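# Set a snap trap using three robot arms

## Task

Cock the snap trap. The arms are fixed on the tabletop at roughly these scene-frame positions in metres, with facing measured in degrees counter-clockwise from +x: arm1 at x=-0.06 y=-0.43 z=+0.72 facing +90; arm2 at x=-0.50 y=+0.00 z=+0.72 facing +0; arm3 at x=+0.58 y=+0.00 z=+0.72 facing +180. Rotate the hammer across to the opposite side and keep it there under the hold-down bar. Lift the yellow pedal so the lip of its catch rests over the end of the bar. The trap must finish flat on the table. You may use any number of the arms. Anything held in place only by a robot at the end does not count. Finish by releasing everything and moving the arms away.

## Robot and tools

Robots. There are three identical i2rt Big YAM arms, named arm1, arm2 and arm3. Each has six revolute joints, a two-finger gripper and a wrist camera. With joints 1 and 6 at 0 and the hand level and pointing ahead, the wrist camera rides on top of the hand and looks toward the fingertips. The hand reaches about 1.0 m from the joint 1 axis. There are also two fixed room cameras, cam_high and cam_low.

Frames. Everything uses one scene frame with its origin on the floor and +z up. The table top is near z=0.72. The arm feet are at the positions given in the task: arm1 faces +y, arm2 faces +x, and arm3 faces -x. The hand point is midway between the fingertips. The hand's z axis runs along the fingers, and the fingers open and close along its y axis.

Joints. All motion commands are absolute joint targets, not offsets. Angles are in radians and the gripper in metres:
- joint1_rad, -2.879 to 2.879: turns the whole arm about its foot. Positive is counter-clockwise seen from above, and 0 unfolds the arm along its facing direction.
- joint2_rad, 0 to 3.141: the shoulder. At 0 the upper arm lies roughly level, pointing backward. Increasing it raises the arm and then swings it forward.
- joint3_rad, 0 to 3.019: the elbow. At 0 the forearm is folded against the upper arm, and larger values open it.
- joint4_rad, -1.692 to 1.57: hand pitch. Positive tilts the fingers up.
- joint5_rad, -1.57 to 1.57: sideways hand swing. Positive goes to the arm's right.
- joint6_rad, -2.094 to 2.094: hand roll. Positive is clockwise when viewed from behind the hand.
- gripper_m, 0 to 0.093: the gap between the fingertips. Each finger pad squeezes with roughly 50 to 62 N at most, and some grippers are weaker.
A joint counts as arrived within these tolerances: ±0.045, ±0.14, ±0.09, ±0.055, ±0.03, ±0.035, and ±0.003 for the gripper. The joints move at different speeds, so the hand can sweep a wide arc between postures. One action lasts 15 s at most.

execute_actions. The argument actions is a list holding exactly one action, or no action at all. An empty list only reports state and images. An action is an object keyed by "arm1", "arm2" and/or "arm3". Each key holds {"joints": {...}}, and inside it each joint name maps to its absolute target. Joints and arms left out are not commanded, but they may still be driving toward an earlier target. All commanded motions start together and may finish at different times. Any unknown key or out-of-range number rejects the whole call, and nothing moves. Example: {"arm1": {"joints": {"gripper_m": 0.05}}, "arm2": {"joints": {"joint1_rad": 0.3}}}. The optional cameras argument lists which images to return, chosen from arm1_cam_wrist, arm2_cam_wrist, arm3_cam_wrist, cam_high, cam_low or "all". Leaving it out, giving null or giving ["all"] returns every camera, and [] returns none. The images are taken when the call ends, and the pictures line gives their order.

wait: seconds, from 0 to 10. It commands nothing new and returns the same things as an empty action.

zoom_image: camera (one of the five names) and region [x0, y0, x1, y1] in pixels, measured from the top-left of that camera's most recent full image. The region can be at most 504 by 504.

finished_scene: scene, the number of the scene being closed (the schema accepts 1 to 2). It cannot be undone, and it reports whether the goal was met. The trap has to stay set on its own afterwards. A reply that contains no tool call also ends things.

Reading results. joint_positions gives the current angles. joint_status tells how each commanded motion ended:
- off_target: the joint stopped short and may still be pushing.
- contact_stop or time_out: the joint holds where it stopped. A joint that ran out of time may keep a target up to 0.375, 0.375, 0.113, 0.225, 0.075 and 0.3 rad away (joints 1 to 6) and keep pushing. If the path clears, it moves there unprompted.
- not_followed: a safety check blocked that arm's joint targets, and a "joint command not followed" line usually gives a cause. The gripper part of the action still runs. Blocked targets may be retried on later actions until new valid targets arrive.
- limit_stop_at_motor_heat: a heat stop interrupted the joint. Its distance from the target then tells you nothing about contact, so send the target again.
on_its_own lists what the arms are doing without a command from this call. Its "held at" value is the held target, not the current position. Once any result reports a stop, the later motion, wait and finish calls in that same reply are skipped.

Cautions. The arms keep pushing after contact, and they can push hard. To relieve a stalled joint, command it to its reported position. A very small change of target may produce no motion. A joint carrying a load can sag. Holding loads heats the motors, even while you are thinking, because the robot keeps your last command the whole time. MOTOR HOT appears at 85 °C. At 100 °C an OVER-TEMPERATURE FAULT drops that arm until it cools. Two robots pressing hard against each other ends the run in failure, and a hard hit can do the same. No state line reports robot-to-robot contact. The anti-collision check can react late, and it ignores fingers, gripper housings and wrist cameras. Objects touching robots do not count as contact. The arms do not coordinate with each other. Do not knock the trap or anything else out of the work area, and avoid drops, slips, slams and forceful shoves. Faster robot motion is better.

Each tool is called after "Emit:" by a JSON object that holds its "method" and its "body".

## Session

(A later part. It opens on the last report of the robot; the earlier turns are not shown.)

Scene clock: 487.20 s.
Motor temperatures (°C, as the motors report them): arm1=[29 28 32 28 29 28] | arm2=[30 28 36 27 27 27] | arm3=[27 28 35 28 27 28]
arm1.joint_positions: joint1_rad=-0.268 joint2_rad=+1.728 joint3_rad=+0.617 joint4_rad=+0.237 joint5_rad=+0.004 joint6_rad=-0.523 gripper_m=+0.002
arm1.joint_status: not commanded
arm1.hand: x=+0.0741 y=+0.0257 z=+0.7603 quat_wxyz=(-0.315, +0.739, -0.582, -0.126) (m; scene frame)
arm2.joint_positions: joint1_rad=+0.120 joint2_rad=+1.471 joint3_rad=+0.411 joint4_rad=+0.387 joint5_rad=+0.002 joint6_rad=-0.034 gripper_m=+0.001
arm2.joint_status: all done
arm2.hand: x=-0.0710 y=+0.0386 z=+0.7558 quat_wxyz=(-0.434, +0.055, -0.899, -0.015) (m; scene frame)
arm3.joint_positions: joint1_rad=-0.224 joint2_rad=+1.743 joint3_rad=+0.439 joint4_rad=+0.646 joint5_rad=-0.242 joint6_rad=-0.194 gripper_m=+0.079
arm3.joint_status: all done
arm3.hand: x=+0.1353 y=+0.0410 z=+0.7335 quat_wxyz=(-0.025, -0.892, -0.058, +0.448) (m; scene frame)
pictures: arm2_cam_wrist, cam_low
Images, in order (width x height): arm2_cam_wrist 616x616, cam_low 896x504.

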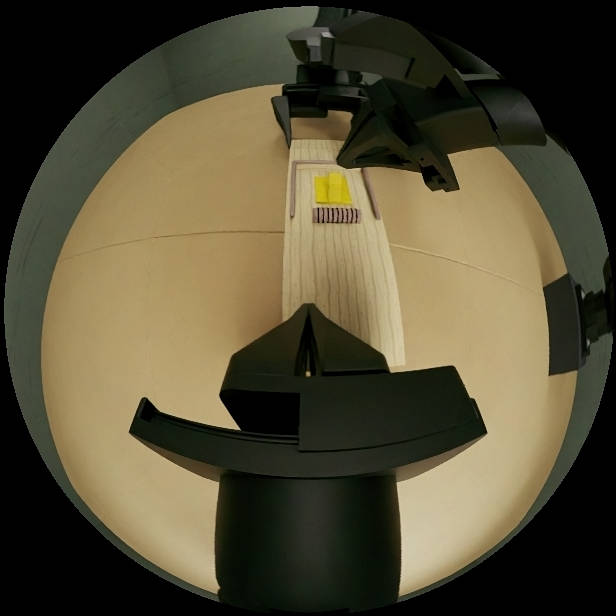

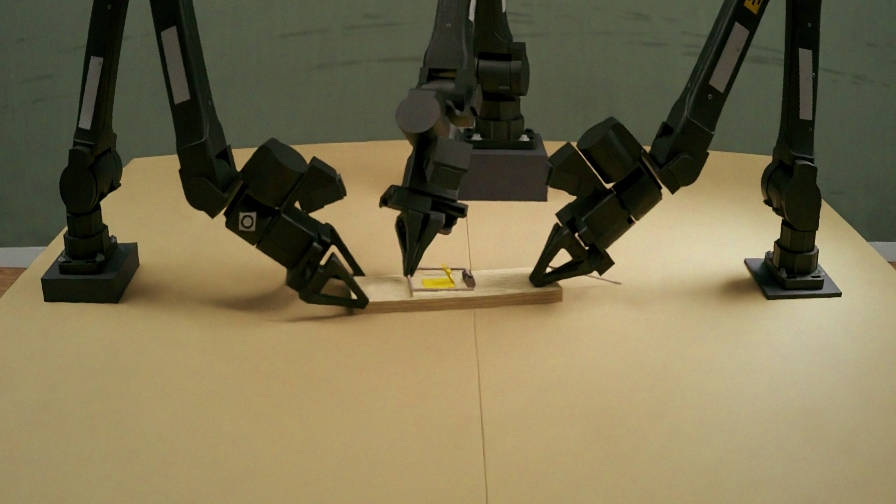

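Emit:
{"method": "execute_actions", "body": {"actions": [{"arm1": {"joints": {"joint1_rad": -0.253, "joint2_rad": 1.6, "joint4_rad": 0.165, "joint6_rad": -0.49}}}], "cameras": ["arm3_cam_wrist", "cam_low"]}}

Emit:
{"method": "zoom_image", "body": {"camera": "cam_low", "region": [330, 180, 570, 320]}}

Scene clock: 492.97 s.
Motor temperatures (°C, as the motors report them): arm1=[29 28 32 28 29 28] | arm2=[30 28 36 27 27 27] | arm3=[27 27 35 28 27 28]
arm1.joint_positions: joint1_rad=-0.260 joint2_rad=+1.645 joint3_rad=+0.613 joint4_rad=+0.158 joint5_rad=-0.002 joint6_rad=-0.503 gripper_m=+0.002
arm1.joint_status: all done
arm1.hand: x=+0.0686 y=+0.0235 z=+0.7842 quat_wxyz=(-0.312, +0.736, -0.585, -0.133) (m; scene frame)
arm2.joint_positions: joint1_rad=+0.120 joint2_rad=+1.472 joint3_rad=+0.411 joint4_rad=+0.390 joint5_rad=+0.007 joint6_rad=-0.034 gripper_m=+0.001
arm2.joint_status: not commanded
arm2.hand: x=-0.0706 y=+0.0378 z=+0.7557 quat_wxyz=(-0.435, +0.053, -0.899, -0.013) (m; scene frame)
arm3.joint_positions: joint1_rad=-0.224 joint2_rad=+1.747 joint3_rad=+0.442 joint4_rad=+0.646 joint5_rad=-0.252 joint6_rad=-0.197 gripper_m=+0.079
arm3.joint_status: not commanded
arm3.hand: x=+0.1341 y=+0.0396 z=+0.7333 quat_wxyz=(-0.028, -0.891, -0.061, +0.448) (m; scene frame)
pictures: arm3_cam_wrist, cam_low
Images, in order (width x height): arm3_cam_wrist 616x616, cam_low 896x504.

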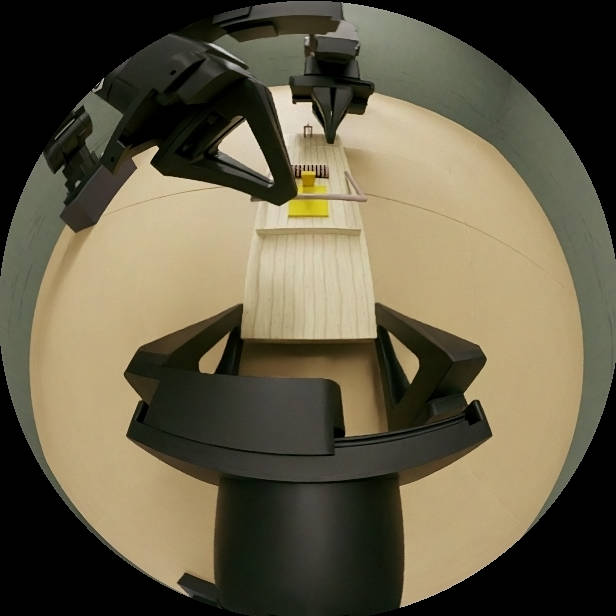

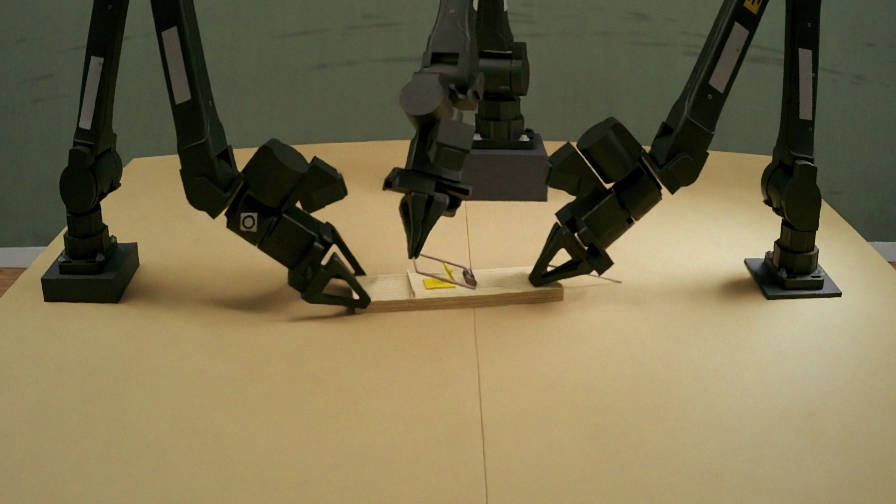

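Region (330, 180, 570, 320) of cam_low's 896x504 image, scaled by 2.100, with more detail than that image has; it fills the top 294 rows of this view, and the rest is white.

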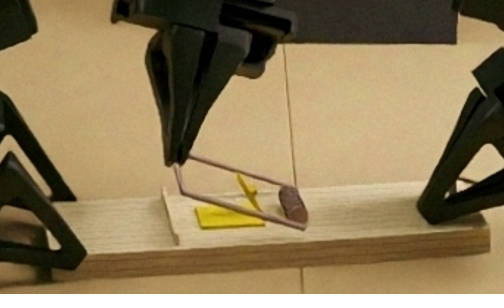

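Emit:
{"method": "execute_actions", "body": {"actions": [{"arm1": {"joints": {"joint1_rad": -0.188, "joint2_rad": 1.505, "joint4_rad": 0.065, "joint6_rad": -0.43}}}], "cameras": ["arm3_cam_wrist", "cam_low"]}}

Emit:
{"method": "zoom_image", "body": {"camera": "cam_low", "region": [330, 120, 600, 320]}}

Scene clock: 499.70 s.
Motor temperatures (°C, as the motors report them): arm1=[29 29 32 28 29 28] | arm2=[30 28 36 27 27 27] | arm3=[27 27 35 28 27 28]
arm1.joint_positions: joint1_rad=-0.216 joint2_rad=+1.546 joint3_rad=+0.610 joint4_rad=+0.059 joint5_rad=+0.015 joint6_rad=-0.447 gripper_m=+0.002
arm1.joint_status: all done
arm1.hand: x=+0.0496 y=+0.0210 z=+0.8117 quat_wxyz=(-0.307, +0.731, -0.592, -0.140) (m; scene frame)
arm2.joint_positions: joint1_rad=+0.120 joint2_rad=+1.472 joint3_rad=+0.411 joint4_rad=+0.390 joint5_rad=+0.007 joint6_rad=-0.034 gripper_m=+0.001
arm2.joint_status: not commanded
arm2.hand: x=-0.0706 y=+0.0378 z=+0.7557 quat_wxyz=(-0.435, +0.053, -0.899, -0.013) (m; scene frame)
arm3.joint_positions: joint1_rad=-0.224 joint2_rad=+1.747 joint3_rad=+0.443 joint4_rad=+0.646 joint5_rad=-0.251 joint6_rad=-0.199 gripper_m=+0.079
arm3.joint_status: not commanded
arm3.hand: x=+0.1340 y=+0.0398 z=+0.7332 quat_wxyz=(-0.027, -0.891, -0.062, +0.448) (m; scene frame)
pictures: arm3_cam_wrist, cam_low
Images, in order (width x height): arm3_cam_wrist 616x616, cam_low 896x504.

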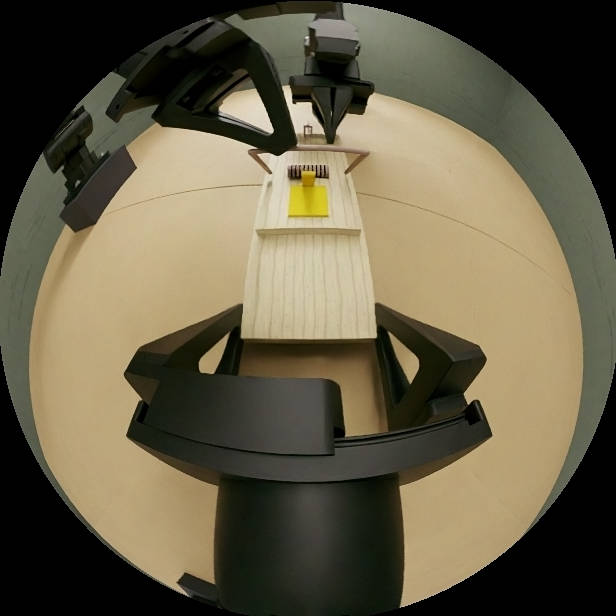

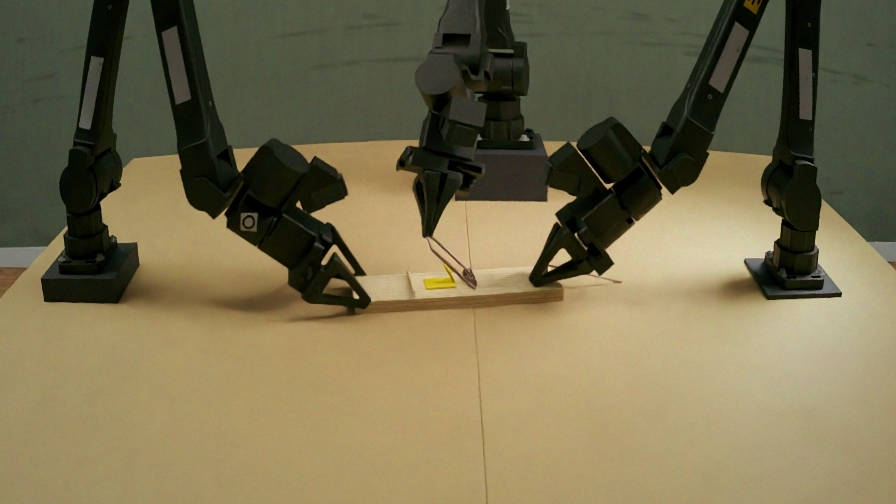

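Region (330, 120, 600, 320) of cam_low's 896x504 image, scaled by 1.867, with more detail than that image has; it fills the top 373 rows of this view, and the rest is white.

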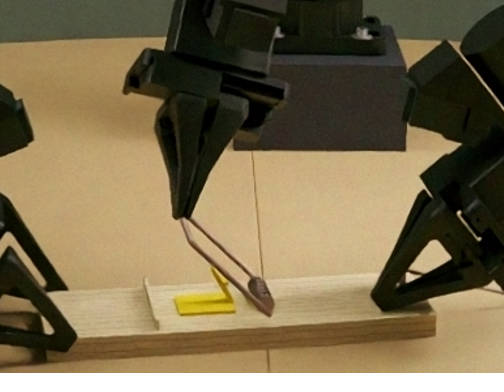

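Emit:
{"method": "execute_actions", "body": {"actions": [{"arm1": {"joints": {"joint1_rad": -0.115, "joint2_rad": 1.455, "joint3_rad": 0.578, "joint4_rad": 0.085, "joint6_rad": -0.365}}}], "cameras": ["arm3_cam_wrist", "cam_low"]}}

Emit:
{"method": "zoom_image", "body": {"camera": "arm3_cam_wrist", "region": [200, 40, 400, 200]}}

Scene clock: 512.73 s.
Motor temperatures (°C, as the motors report them): arm1=[29 29 33 28 29 28] | arm2=[30 28 35 27 27 27] | arm3=[27 27 34 28 27 28]
arm1.joint_positions: joint1_rad=-0.160 joint2_rad=+1.482 joint3_rad=+0.575 joint4_rad=+0.064 joint5_rad=+0.029 joint6_rad=-0.386 gripper_m=+0.002
arm1.joint_status: all done
arm1.hand: x=+0.0251 y=+0.0168 z=+0.8269 quat_wxyz=(-0.316, +0.723, -0.593, -0.160) (m; scene frame)
arm2.joint_positions: joint1_rad=+0.120 joint2_rad=+1.472 joint3_rad=+0.411 joint4_rad=+0.390 joint5_rad=+0.007 joint6_rad=-0.034 gripper_m=+0.001
arm2.joint_status: not commanded
arm2.hand: x=-0.0706 y=+0.0378 z=+0.7557 quat_wxyz=(-0.435, +0.053, -0.899, -0.013) (m; scene frame)
arm3.joint_positions: joint1_rad=-0.224 joint2_rad=+1.747 joint3_rad=+0.443 joint4_rad=+0.646 joint5_rad=-0.251 joint6_rad=-0.199 gripper_m=+0.079
arm3.joint_status: not commanded
arm3.hand: x=+0.1340 y=+0.0398 z=+0.7332 quat_wxyz=(-0.027, -0.891, -0.062, +0.448) (m; scene frame)
pictures: arm3_cam_wrist, cam_low
Images, in order (width x height): arm3_cam_wrist 616x616, cam_low 896x504.

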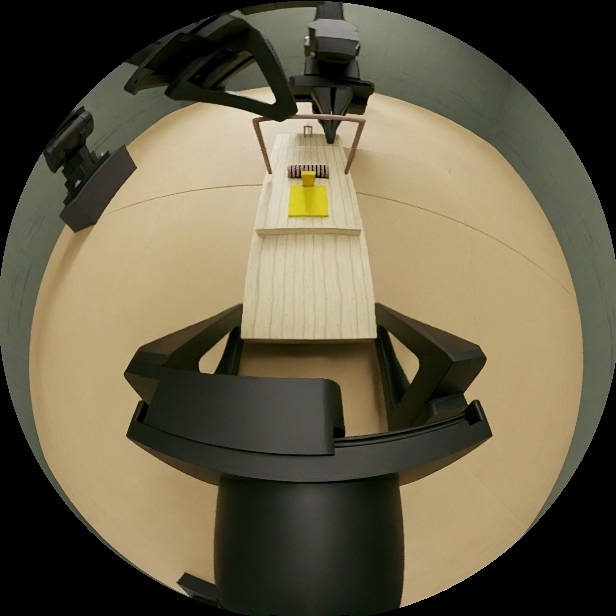

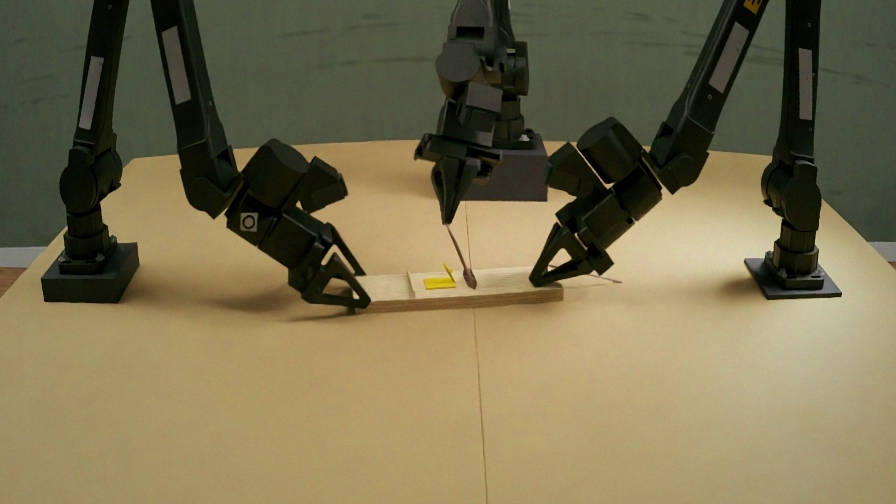

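Region (200, 40, 400, 200) of arm3_cam_wrist's 616x616 image, scaled by 2.520, with more detail than that image has; it fills the top 403 rows of this view, and the rest is white.

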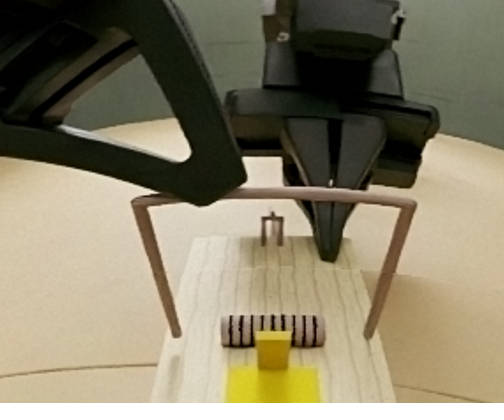

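Emit:
{"method": "execute_actions", "body": {"actions": [{"arm1": {"joints": {"joint1_rad": -0.03, "joint2_rad": 1.437, "joint3_rad": 0.538, "joint4_rad": 0.122, "joint5_rad": -0.025, "joint6_rad": -0.275}}, "arm2": {"joints": {"joint2_rad": 1.29, "joint4_rad": 0.29}}}], "cameras": ["arm3_cam_wrist", "cam_low"]}}

Scene clock: 528.73 s.
Motor temperatures (°C, as the motors report them): arm1=[30 29 33 28 31 28] | arm2=[30 28 35 27 27 27] | arm3=[27 27 34 28 27 28]
arm1.joint_positions: joint1_rad=-0.081 joint2_rad=+1.457 joint3_rad=+0.544 joint4_rad=+0.101 joint5_rad=+0.017 joint6_rad=-0.294 gripper_m=+0.001
arm1.joint_status: joint1_rad time_out (moved +0.079 of +0.130); joint5_rad time_out (moved -0.013 of -0.054); the others done
arm1.on_its_own: joint1_rad reads -0.081 and still pushes toward -0.030 since a time_out; joint5_rad reads +0.017 and still pushes toward -0.025 since a time_out
arm1.hand: x=-0.0132 y=+0.0169 z=+0.8317 quat_wxyz=(-0.310, +0.716, -0.592, -0.200) (m; scene frame)
arm2.joint_positions: joint1_rad=+0.120 joint2_rad=+1.288 joint3_rad=+0.410 joint4_rad=+0.299 joint5_rad=+0.001 joint6_rad=-0.034 gripper_m=+0.001
arm2.joint_status: all done
arm2.hand: x=-0.0705 y=+0.0385 z=+0.8128 quat_wxyz=(-0.476, +0.053, -0.878, -0.017) (m; scene frame)
arm3.joint_positions: joint1_rad=-0.224 joint2_rad=+1.767 joint3_rad=+0.473 joint4_rad=+0.646 joint5_rad=-0.244 joint6_rad=-0.192 gripper_m=+0.079
arm3.joint_status: not commanded
arm3.hand: x=+0.1217 y=+0.0432 z=+0.7332 quat_wxyz=(-0.025, -0.890, -0.058, +0.452) (m; scene frame)
pictures: arm3_cam_wrist, cam_low
Images, in order (width x height): arm3_cam_wrist 616x616, cam_low 896x504.

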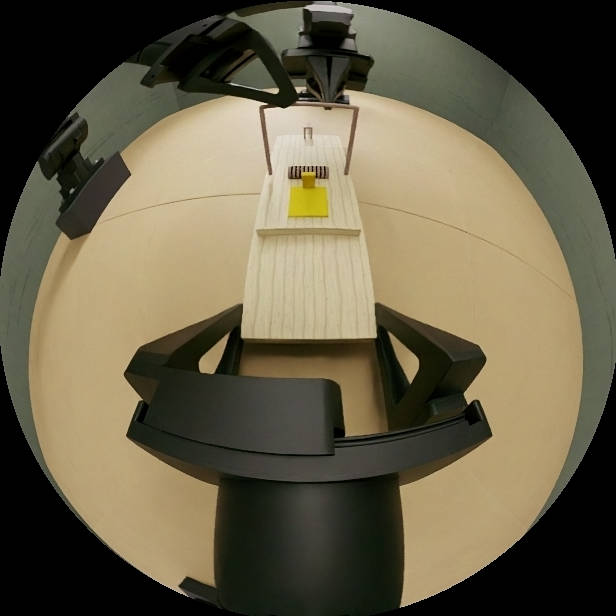

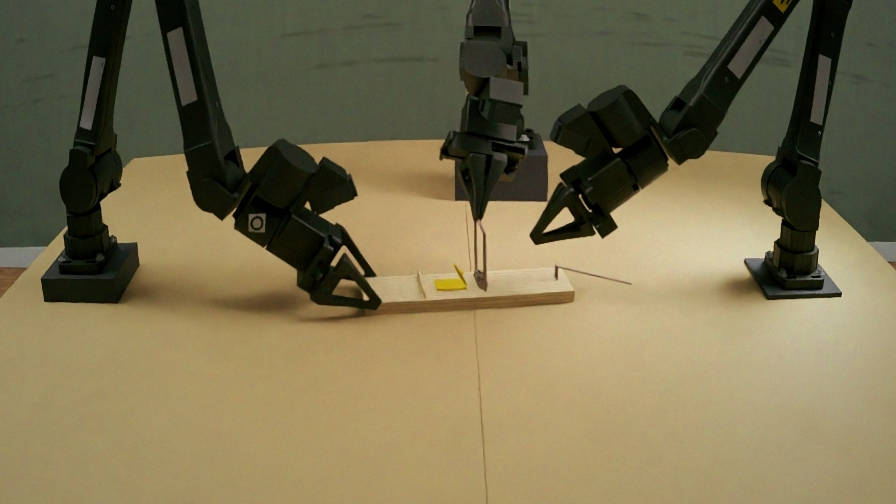

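Emit:
{"method": "execute_actions", "body": {"actions": []}}

Scene clock: 545.00 s.
Motor temperatures (°C, as the motors report them): arm1=[30 29 32 28 33 28] | arm2=[30 28 36 27 27 27] | arm3=[27 27 34 28 27 28]
arm1.joint_positions: joint1_rad=-0.081 joint2_rad=+1.457 joint3_rad=+0.544 joint4_rad=+0.101 joint5_rad=+0.017 joint6_rad=-0.294 gripper_m=+0.001
arm1.joint_status: joint1_rad time_out (moved +0.079 of +0.130); joint5_rad time_out (moved -0.013 of -0.054); the others done
arm1.on_its_own: joint1_rad reads -0.081 and still pushes toward -0.030 since a time_out; joint5_rad reads +0.017 and still pushes toward -0.025 since a time_out
arm1.hand: x=-0.0132 y=+0.0169 z=+0.8317 quat_wxyz=(-0.310, +0.716, -0.592, -0.200) (m; scene frame)
arm2.joint_positions: joint1_rad=+0.120 joint2_rad=+1.288 joint3_rad=+0.410 joint4_rad=+0.299 joint5_rad=+0.001 joint6_rad=-0.034 gripper_m=+0.001
arm2.joint_status: all done
arm2.hand: x=-0.0705 y=+0.0385 z=+0.8128 quat_wxyz=(-0.476, +0.053, -0.878, -0.017) (m; scene frame)
arm3.joint_positions: joint1_rad=-0.224 joint2_rad=+1.767 joint3_rad=+0.473 joint4_rad=+0.646 joint5_rad=-0.244 joint6_rad=-0.192 gripper_m=+0.079
arm3.joint_status: not commanded
arm3.hand: x=+0.1217 y=+0.0432 z=+0.7332 quat_wxyz=(-0.025, -0.890, -0.058, +0.452) (m; scene frame)
pictures: arm1_cam_wrist, arm2_cam_wrist, arm3_cam_wrist, cam_high, cam_low
Images, in order (width x height): arm1_cam_wrist 616x616, arm2_cam_wrist 616x616, arm3_cam_wrist 616x616, cam_high 896x504, cam_low 896x504.

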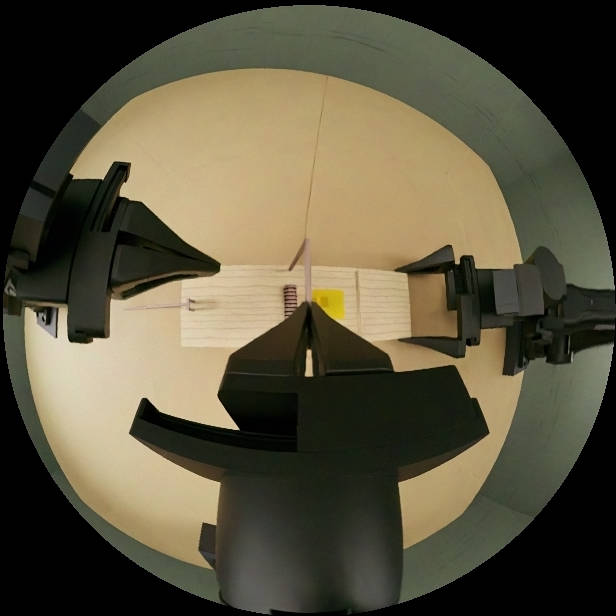

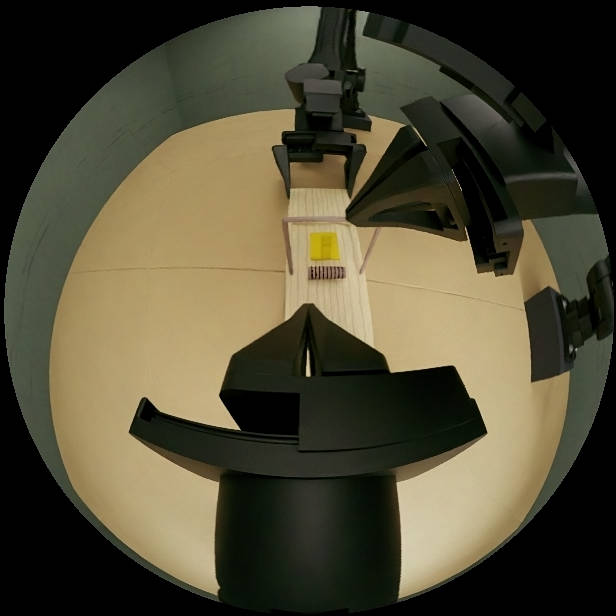

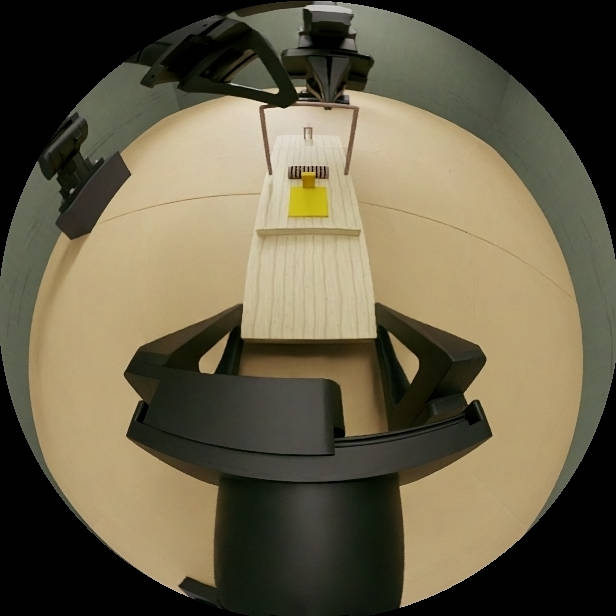

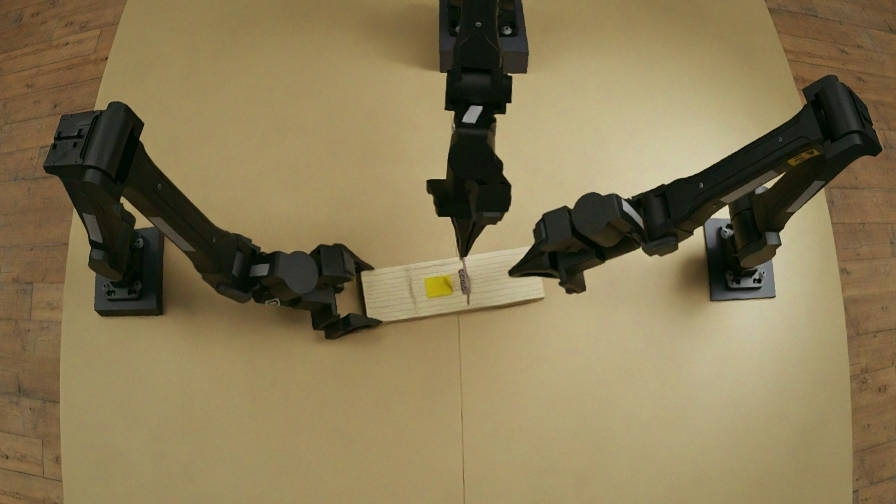

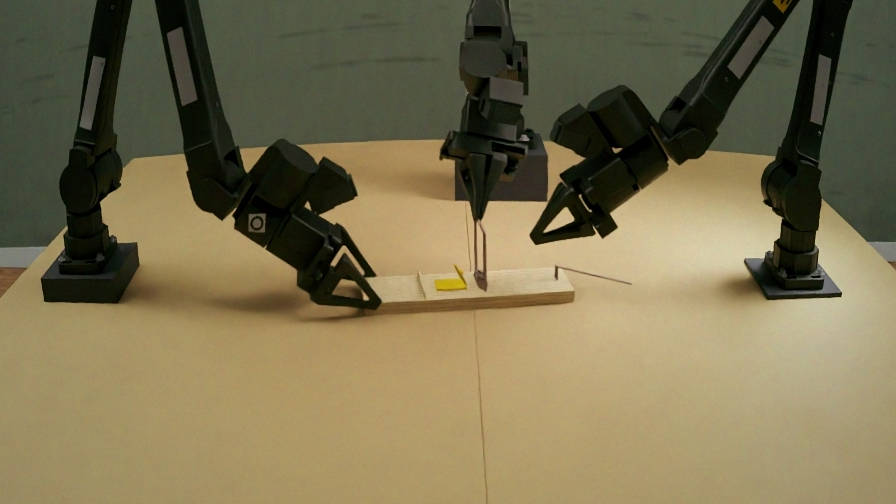

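Emit:
{"method": "execute_actions", "body": {"actions": [{"arm1":{"joints":{"joint1_rad":0.04,"joint2_rad":1.485,"joint3_rad":0.50,"joint4_rad":0.205,"joint5_rad":-0.01,"joint6_rad":-0.22}},"arm2":{"joints":{"joint1_rad":0.045,"joint2_rad":0.885,"joint3_rad":0.23,"joint4_rad":0.0,"joint6_rad":-0.145,"gripper_m":0.03}},"arm3":{"joints":{"joint3_rad":0.41}}}], "cameras": ["arm2_cam_wrist","arm3_cam_wrist","cam_low"]}}

Scene clock: 615.00 s.
Motor temperatures (°C, as the motors report them): arm1=[30 29 32 28 36 28] | arm2=[30 29 36 27 27 27] | arm3=[27 27 33 28 27 28]
arm1.joint_positions: joint1_rad=-0.019 joint2_rad=+1.464 joint3_rad=+0.506 joint4_rad=+0.186 joint5_rad=+0.033 joint6_rad=-0.240 gripper_m=+0.001
arm1.joint_status: joint1_rad time_out (moved +0.062 of +0.121); joint5_rad time_out (moved +0.016 of -0.027); the others done
arm1.on_its_own: joint1_rad reads -0.019 and still pushes toward +0.040 since a time_out; joint5_rad reads +0.033 and still pushes toward -0.010 since a time_out
arm1.hand: x=-0.0383 y=+0.0145 z=+0.8283 quat_wxyz=(-0.317, +0.711, -0.587, -0.223) (m; scene frame)
arm2.joint_positions: joint1_rad=+0.050 joint2_rad=+0.888 joint3_rad=+0.220 joint4_rad=+0.010 joint5_rad=+0.001 joint6_rad=-0.131 gripper_m=+0.030
arm2.joint_status: all done
arm2.hand: x=-0.1700 y=+0.0060 z=+0.8080 quat_wxyz=(-0.440, +0.067, -0.895, +0.020) (m; scene frame)
arm3.joint_positions: joint1_rad=-0.224 joint2_rad=+1.767 joint3_rad=+0.473 joint4_rad=+0.646 joint5_rad=-0.242 joint6_rad=-0.190 gripper_m=+0.079
arm3.joint_status: all done
arm3.hand: x=+0.1217 y=+0.0436 z=+0.7332 quat_wxyz=(-0.024, -0.890, -0.057, +0.452) (m; scene frame)
pictures: arm2_cam_wrist, arm3_cam_wrist, cam_low
Images, in order (width x height): arm2_cam_wrist 616x616, arm3_cam_wrist 616x616, cam_low 896x504.

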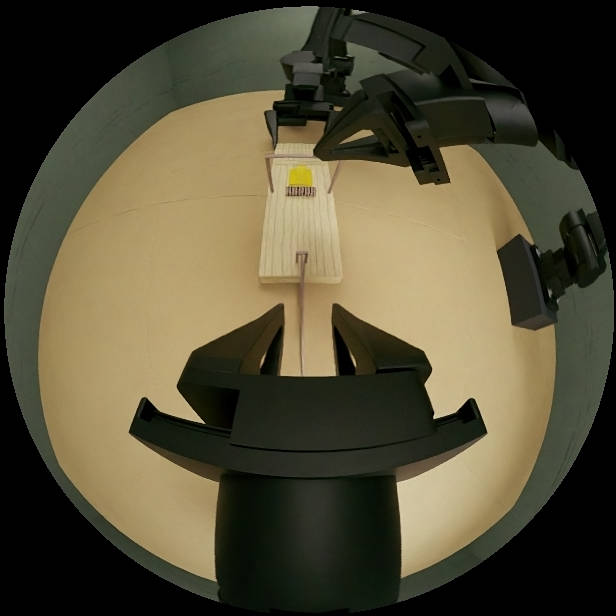

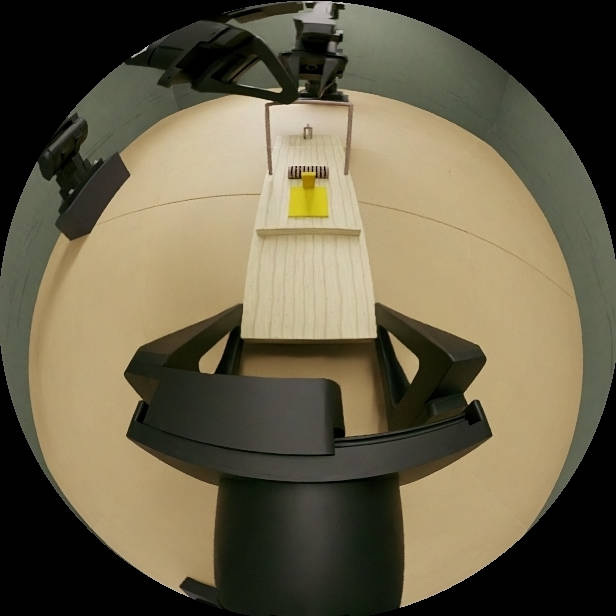

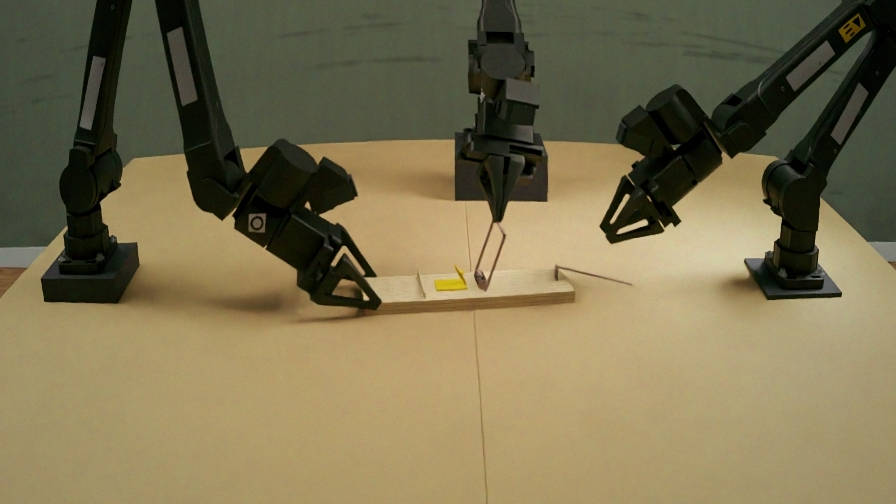

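Emit:
{"method": "execute_actions", "body": {"actions": [{"arm1":{"joints":{"joint1_rad":0.10,"joint2_rad":1.575,"joint3_rad":0.44,"joint4_rad":0.385,"joint6_rad":-0.125}},"arm2":{"joints":{"joint2_rad":1.152,"joint3_rad":0.272,"joint4_rad":-0.012,"joint6_rad":-0.11}}}], "cameras": ["arm2_cam_wrist","arm3_cam_wrist","cam_low"]}}

Scene clock: 642.60 s.
Motor temperatures (°C, as the motors report them): arm1=[30 28 32 28 37 28] | arm2=[30 28 38 27 27 27] | arm3=[27 27 33 28 27 28]
arm1.joint_positions: joint1_rad=+0.049 joint2_rad=+1.541 joint3_rad=+0.451 joint4_rad=+0.377 joint5_rad=+0.036 joint6_rad=-0.146 gripper_m=+0.001
arm1.joint_status: joint1_rad time_out (moved +0.069 of +0.119); the others done
arm1.on_its_own: joint1_rad reads +0.049 and still pushes toward +0.100 since a time_out; joint5_rad reads +0.036 and still pushes toward -0.010 since a time_out
arm1.hand: x=-0.0681 y=+0.0108 z=+0.8096 quat_wxyz=(-0.319, +0.693, -0.590, -0.265) (m; scene frame)
arm2.joint_positions: joint1_rad=+0.050 joint2_rad=+1.136 joint3_rad=+0.246 joint4_rad=-0.003 joint5_rad=+0.000 joint6_rad=-0.123 gripper_m=+0.030
arm2.joint_status: all done
arm2.hand: x=-0.1814 y=+0.0064 z=+0.7423 quat_wxyz=(-0.332, +0.067, -0.941, +0.013) (m; scene frame)
arm3.joint_positions: joint1_rad=-0.224 joint2_rad=+1.767 joint3_rad=+0.473 joint4_rad=+0.646 joint5_rad=-0.240 joint6_rad=-0.189 gripper_m=+0.079
arm3.joint_status: not commanded
arm3.hand: x=+0.1217 y=+0.0439 z=+0.7331 quat_wxyz=(-0.024, -0.890, -0.056, +0.452) (m; scene frame)
pictures: arm2_cam_wrist, arm3_cam_wrist, cam_low
Images, in order (width x height): arm2_cam_wrist 616x616, arm3_cam_wrist 616x616, cam_low 896x504.

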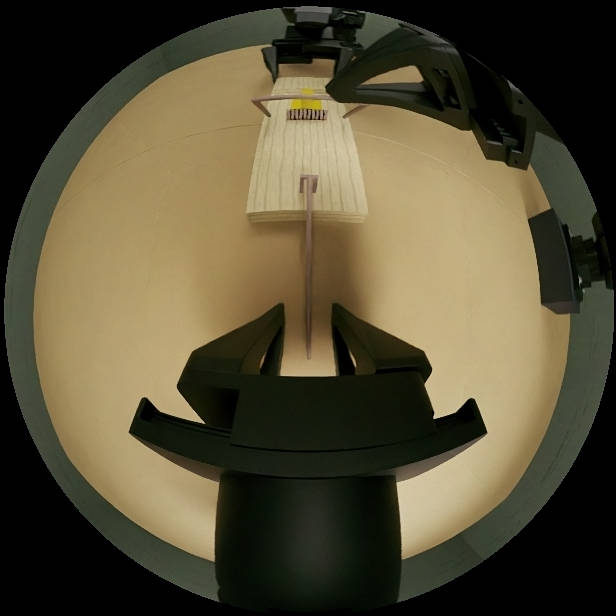

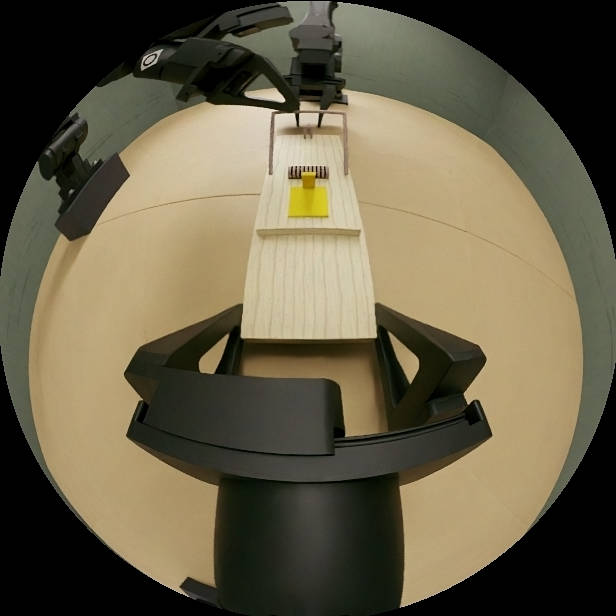

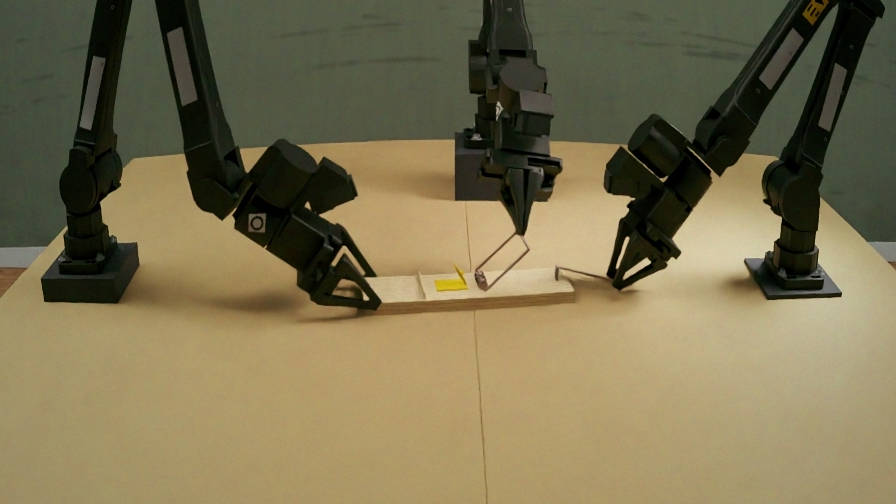

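Emit:
{"method": "execute_actions", "body": {"actions": [{"arm1":{"joints":{"joint1_rad":0.118,"joint2_rad":1.72,"joint3_rad":0.395,"joint4_rad":0.61,"joint6_rad":-0.07}},"arm2":{"joints":{"gripper_m":0.0}}}], "cameras": ["arm2_cam_wrist","arm3_cam_wrist","cam_low"]}}

Scene clock: 650.93 s.
Motor temperatures (°C, as the motors report them): arm1=[30 28 32 28 37 28] | arm2=[30 28 38 27 27 27] | arm3=[27 27 33 28 27 28]
arm1.joint_positions: joint1_rad=+0.076 joint2_rad=+1.673 joint3_rad=+0.407 joint4_rad=+0.619 joint5_rad=+0.023 joint6_rad=-0.087 gripper_m=+0.001
arm1.joint_status: all done
arm1.on_its_own: joint5_rad reads +0.023 and still pushes toward -0.010 since a time_out
arm1.hand: x=-0.0822 y=+0.0082 z=+0.7860 quat_wxyz=(-0.324, +0.674, -0.590, -0.304) (m; scene frame)
arm2.joint_positions: joint1_rad=+0.050 joint2_rad=+1.136 joint3_rad=+0.246 joint4_rad=-0.003 joint5_rad=+0.001 joint6_rad=-0.123 gripper_m=+0.002
arm2.joint_status: all done
arm2.hand: x=-0.1814 y=+0.0063 z=+0.7422 quat_wxyz=(-0.332, +0.067, -0.941, +0.013) (m; scene frame)
arm3.joint_positions: joint1_rad=-0.224 joint2_rad=+1.767 joint3_rad=+0.473 joint4_rad=+0.646 joint5_rad=-0.240 joint6_rad=-0.188 gripper_m=+0.079
arm3.joint_status: not commanded
arm3.hand: x=+0.1217 y=+0.0439 z=+0.7331 quat_wxyz=(-0.024, -0.890, -0.055, +0.452) (m; scene frame)
pictures: arm2_cam_wrist, arm3_cam_wrist, cam_low
Images, in order (width x height): arm2_cam_wrist 616x616, arm3_cam_wrist 616x616, cam_low 896x504.

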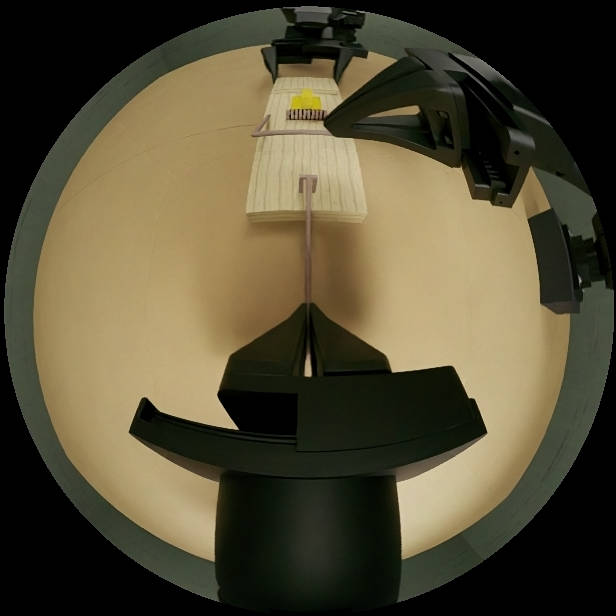

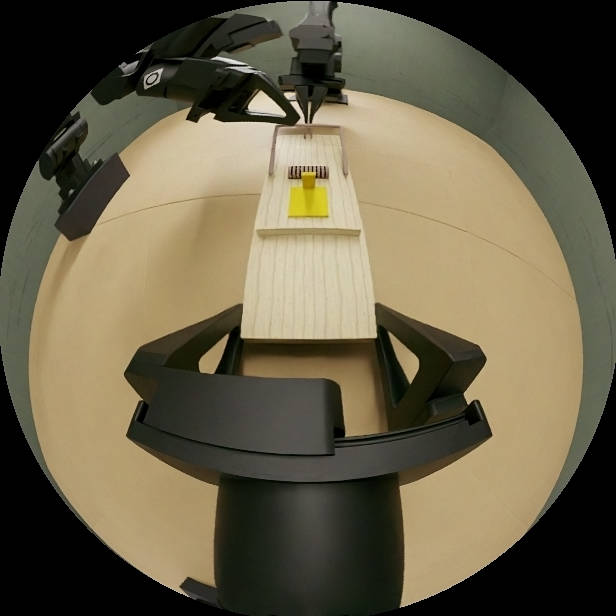

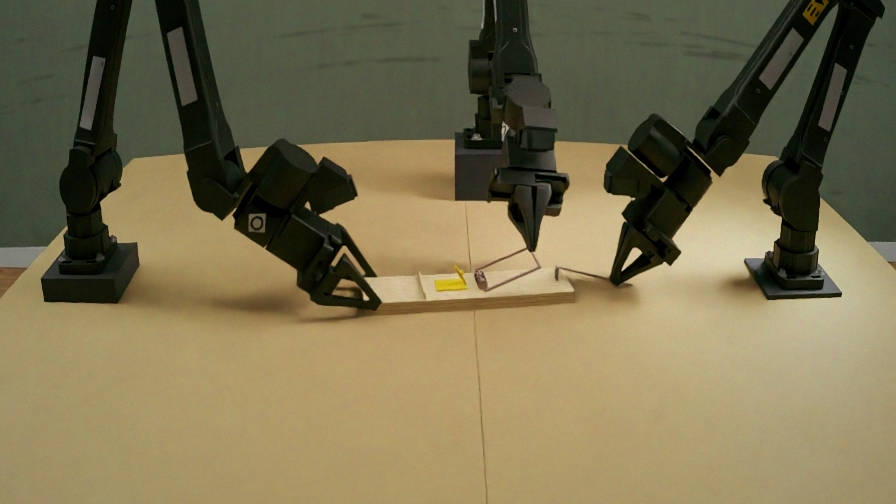

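Emit:
{"method": "execute_actions", "body": {"actions": [{"arm1":{"joints":{"joint1_rad":0.108,"joint2_rad":1.89,"joint3_rad":0.377,"joint4_rad":0.872,"joint5_rad":0.0,"joint6_rad":-0.07}},"arm2":{"joints":{"joint2_rad":0.865,"joint3_rad":0.217}}}], "cameras": ["arm2_cam_wrist","arm3_cam_wrist","cam_low"]}}

Scene clock: 668.10 s.
Motor temperatures (°C, as the motors report them): arm1=[30 28 31 28 36 28] | arm2=[30 28 38 27 27 27] | arm3=[27 27 33 28 27 28]
arm1.joint_positions: joint1_rad=+0.082 joint2_rad=+1.838 joint3_rad=+0.382 joint4_rad=+0.893 joint5_rad=+0.017 joint6_rad=-0.082 gripper_m=+0.001
arm1.joint_status: all done
arm1.hand: x=-0.0860 y=+0.0079 z=+0.7650 quat_wxyz=(-0.347, +0.661, -0.576, -0.333) (m; scene frame)
arm2.joint_positions: joint1_rad=+0.050 joint2_rad=+0.868 joint3_rad=+0.202 joint4_rad=-0.019 joint5_rad=-0.003 joint6_rad=-0.123 gripper_m=+0.001
arm2.joint_status: all done
arm2.hand: x=-0.1805 y=+0.0065 z=+0.7994 quat_wxyz=(-0.428, +0.064, -0.901, +0.017) (m; scene frame)
arm3.joint_positions: joint1_rad=-0.224 joint2_rad=+1.767 joint3_rad=+0.472 joint4_rad=+0.646 joint5_rad=-0.238 joint6_rad=-0.187 gripper_m=+0.079
arm3.joint_status: not commanded
arm3.hand: x=+0.1222 y=+0.0442 z=+0.7329 quat_wxyz=(-0.023, -0.890, -0.054, +0.452) (m; scene frame)
pictures: arm2_cam_wrist, arm3_cam_wrist, cam_low
Images, in order (width x height): arm2_cam_wrist 616x616, arm3_cam_wrist 616x616, cam_low 896x504.

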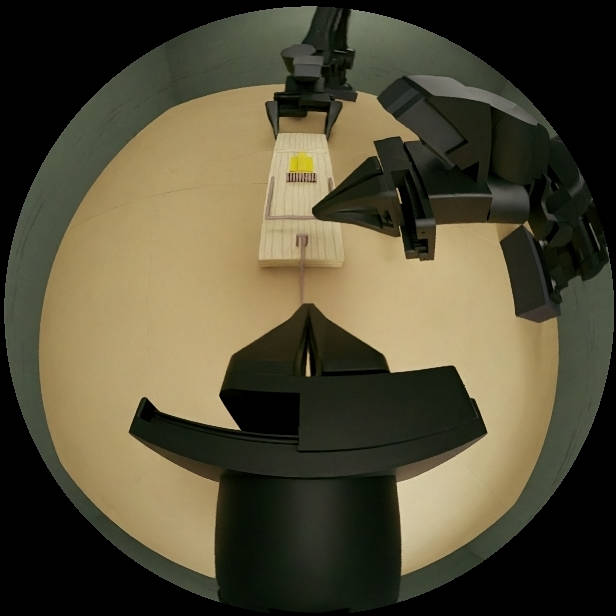

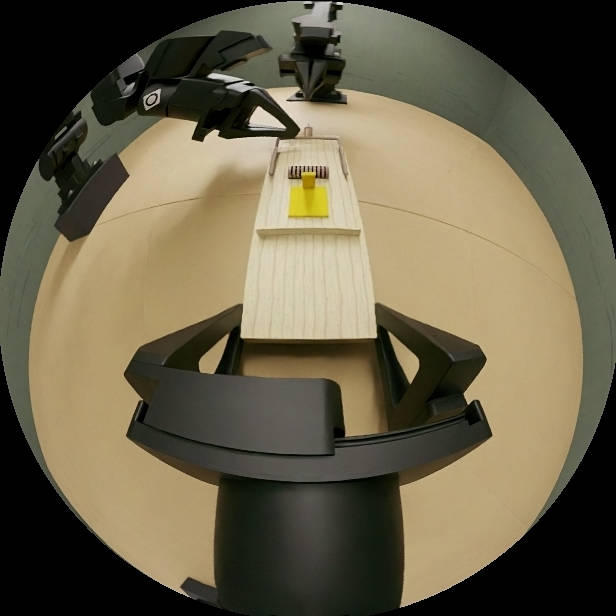

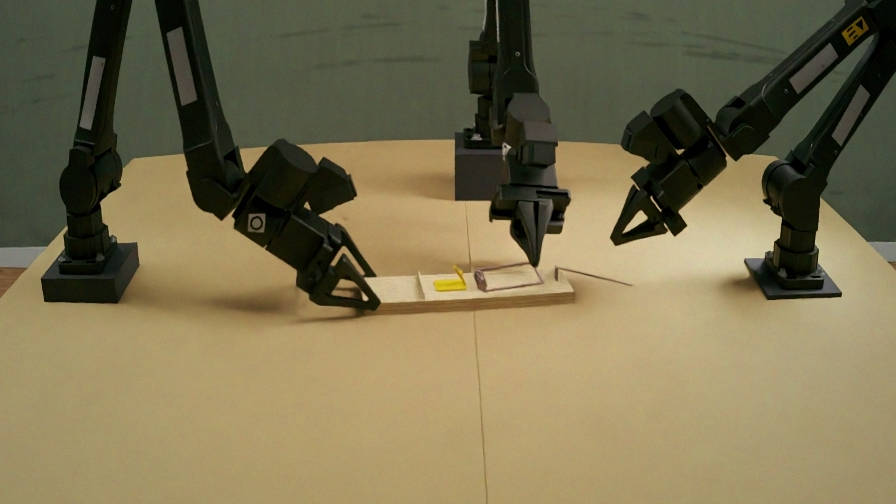

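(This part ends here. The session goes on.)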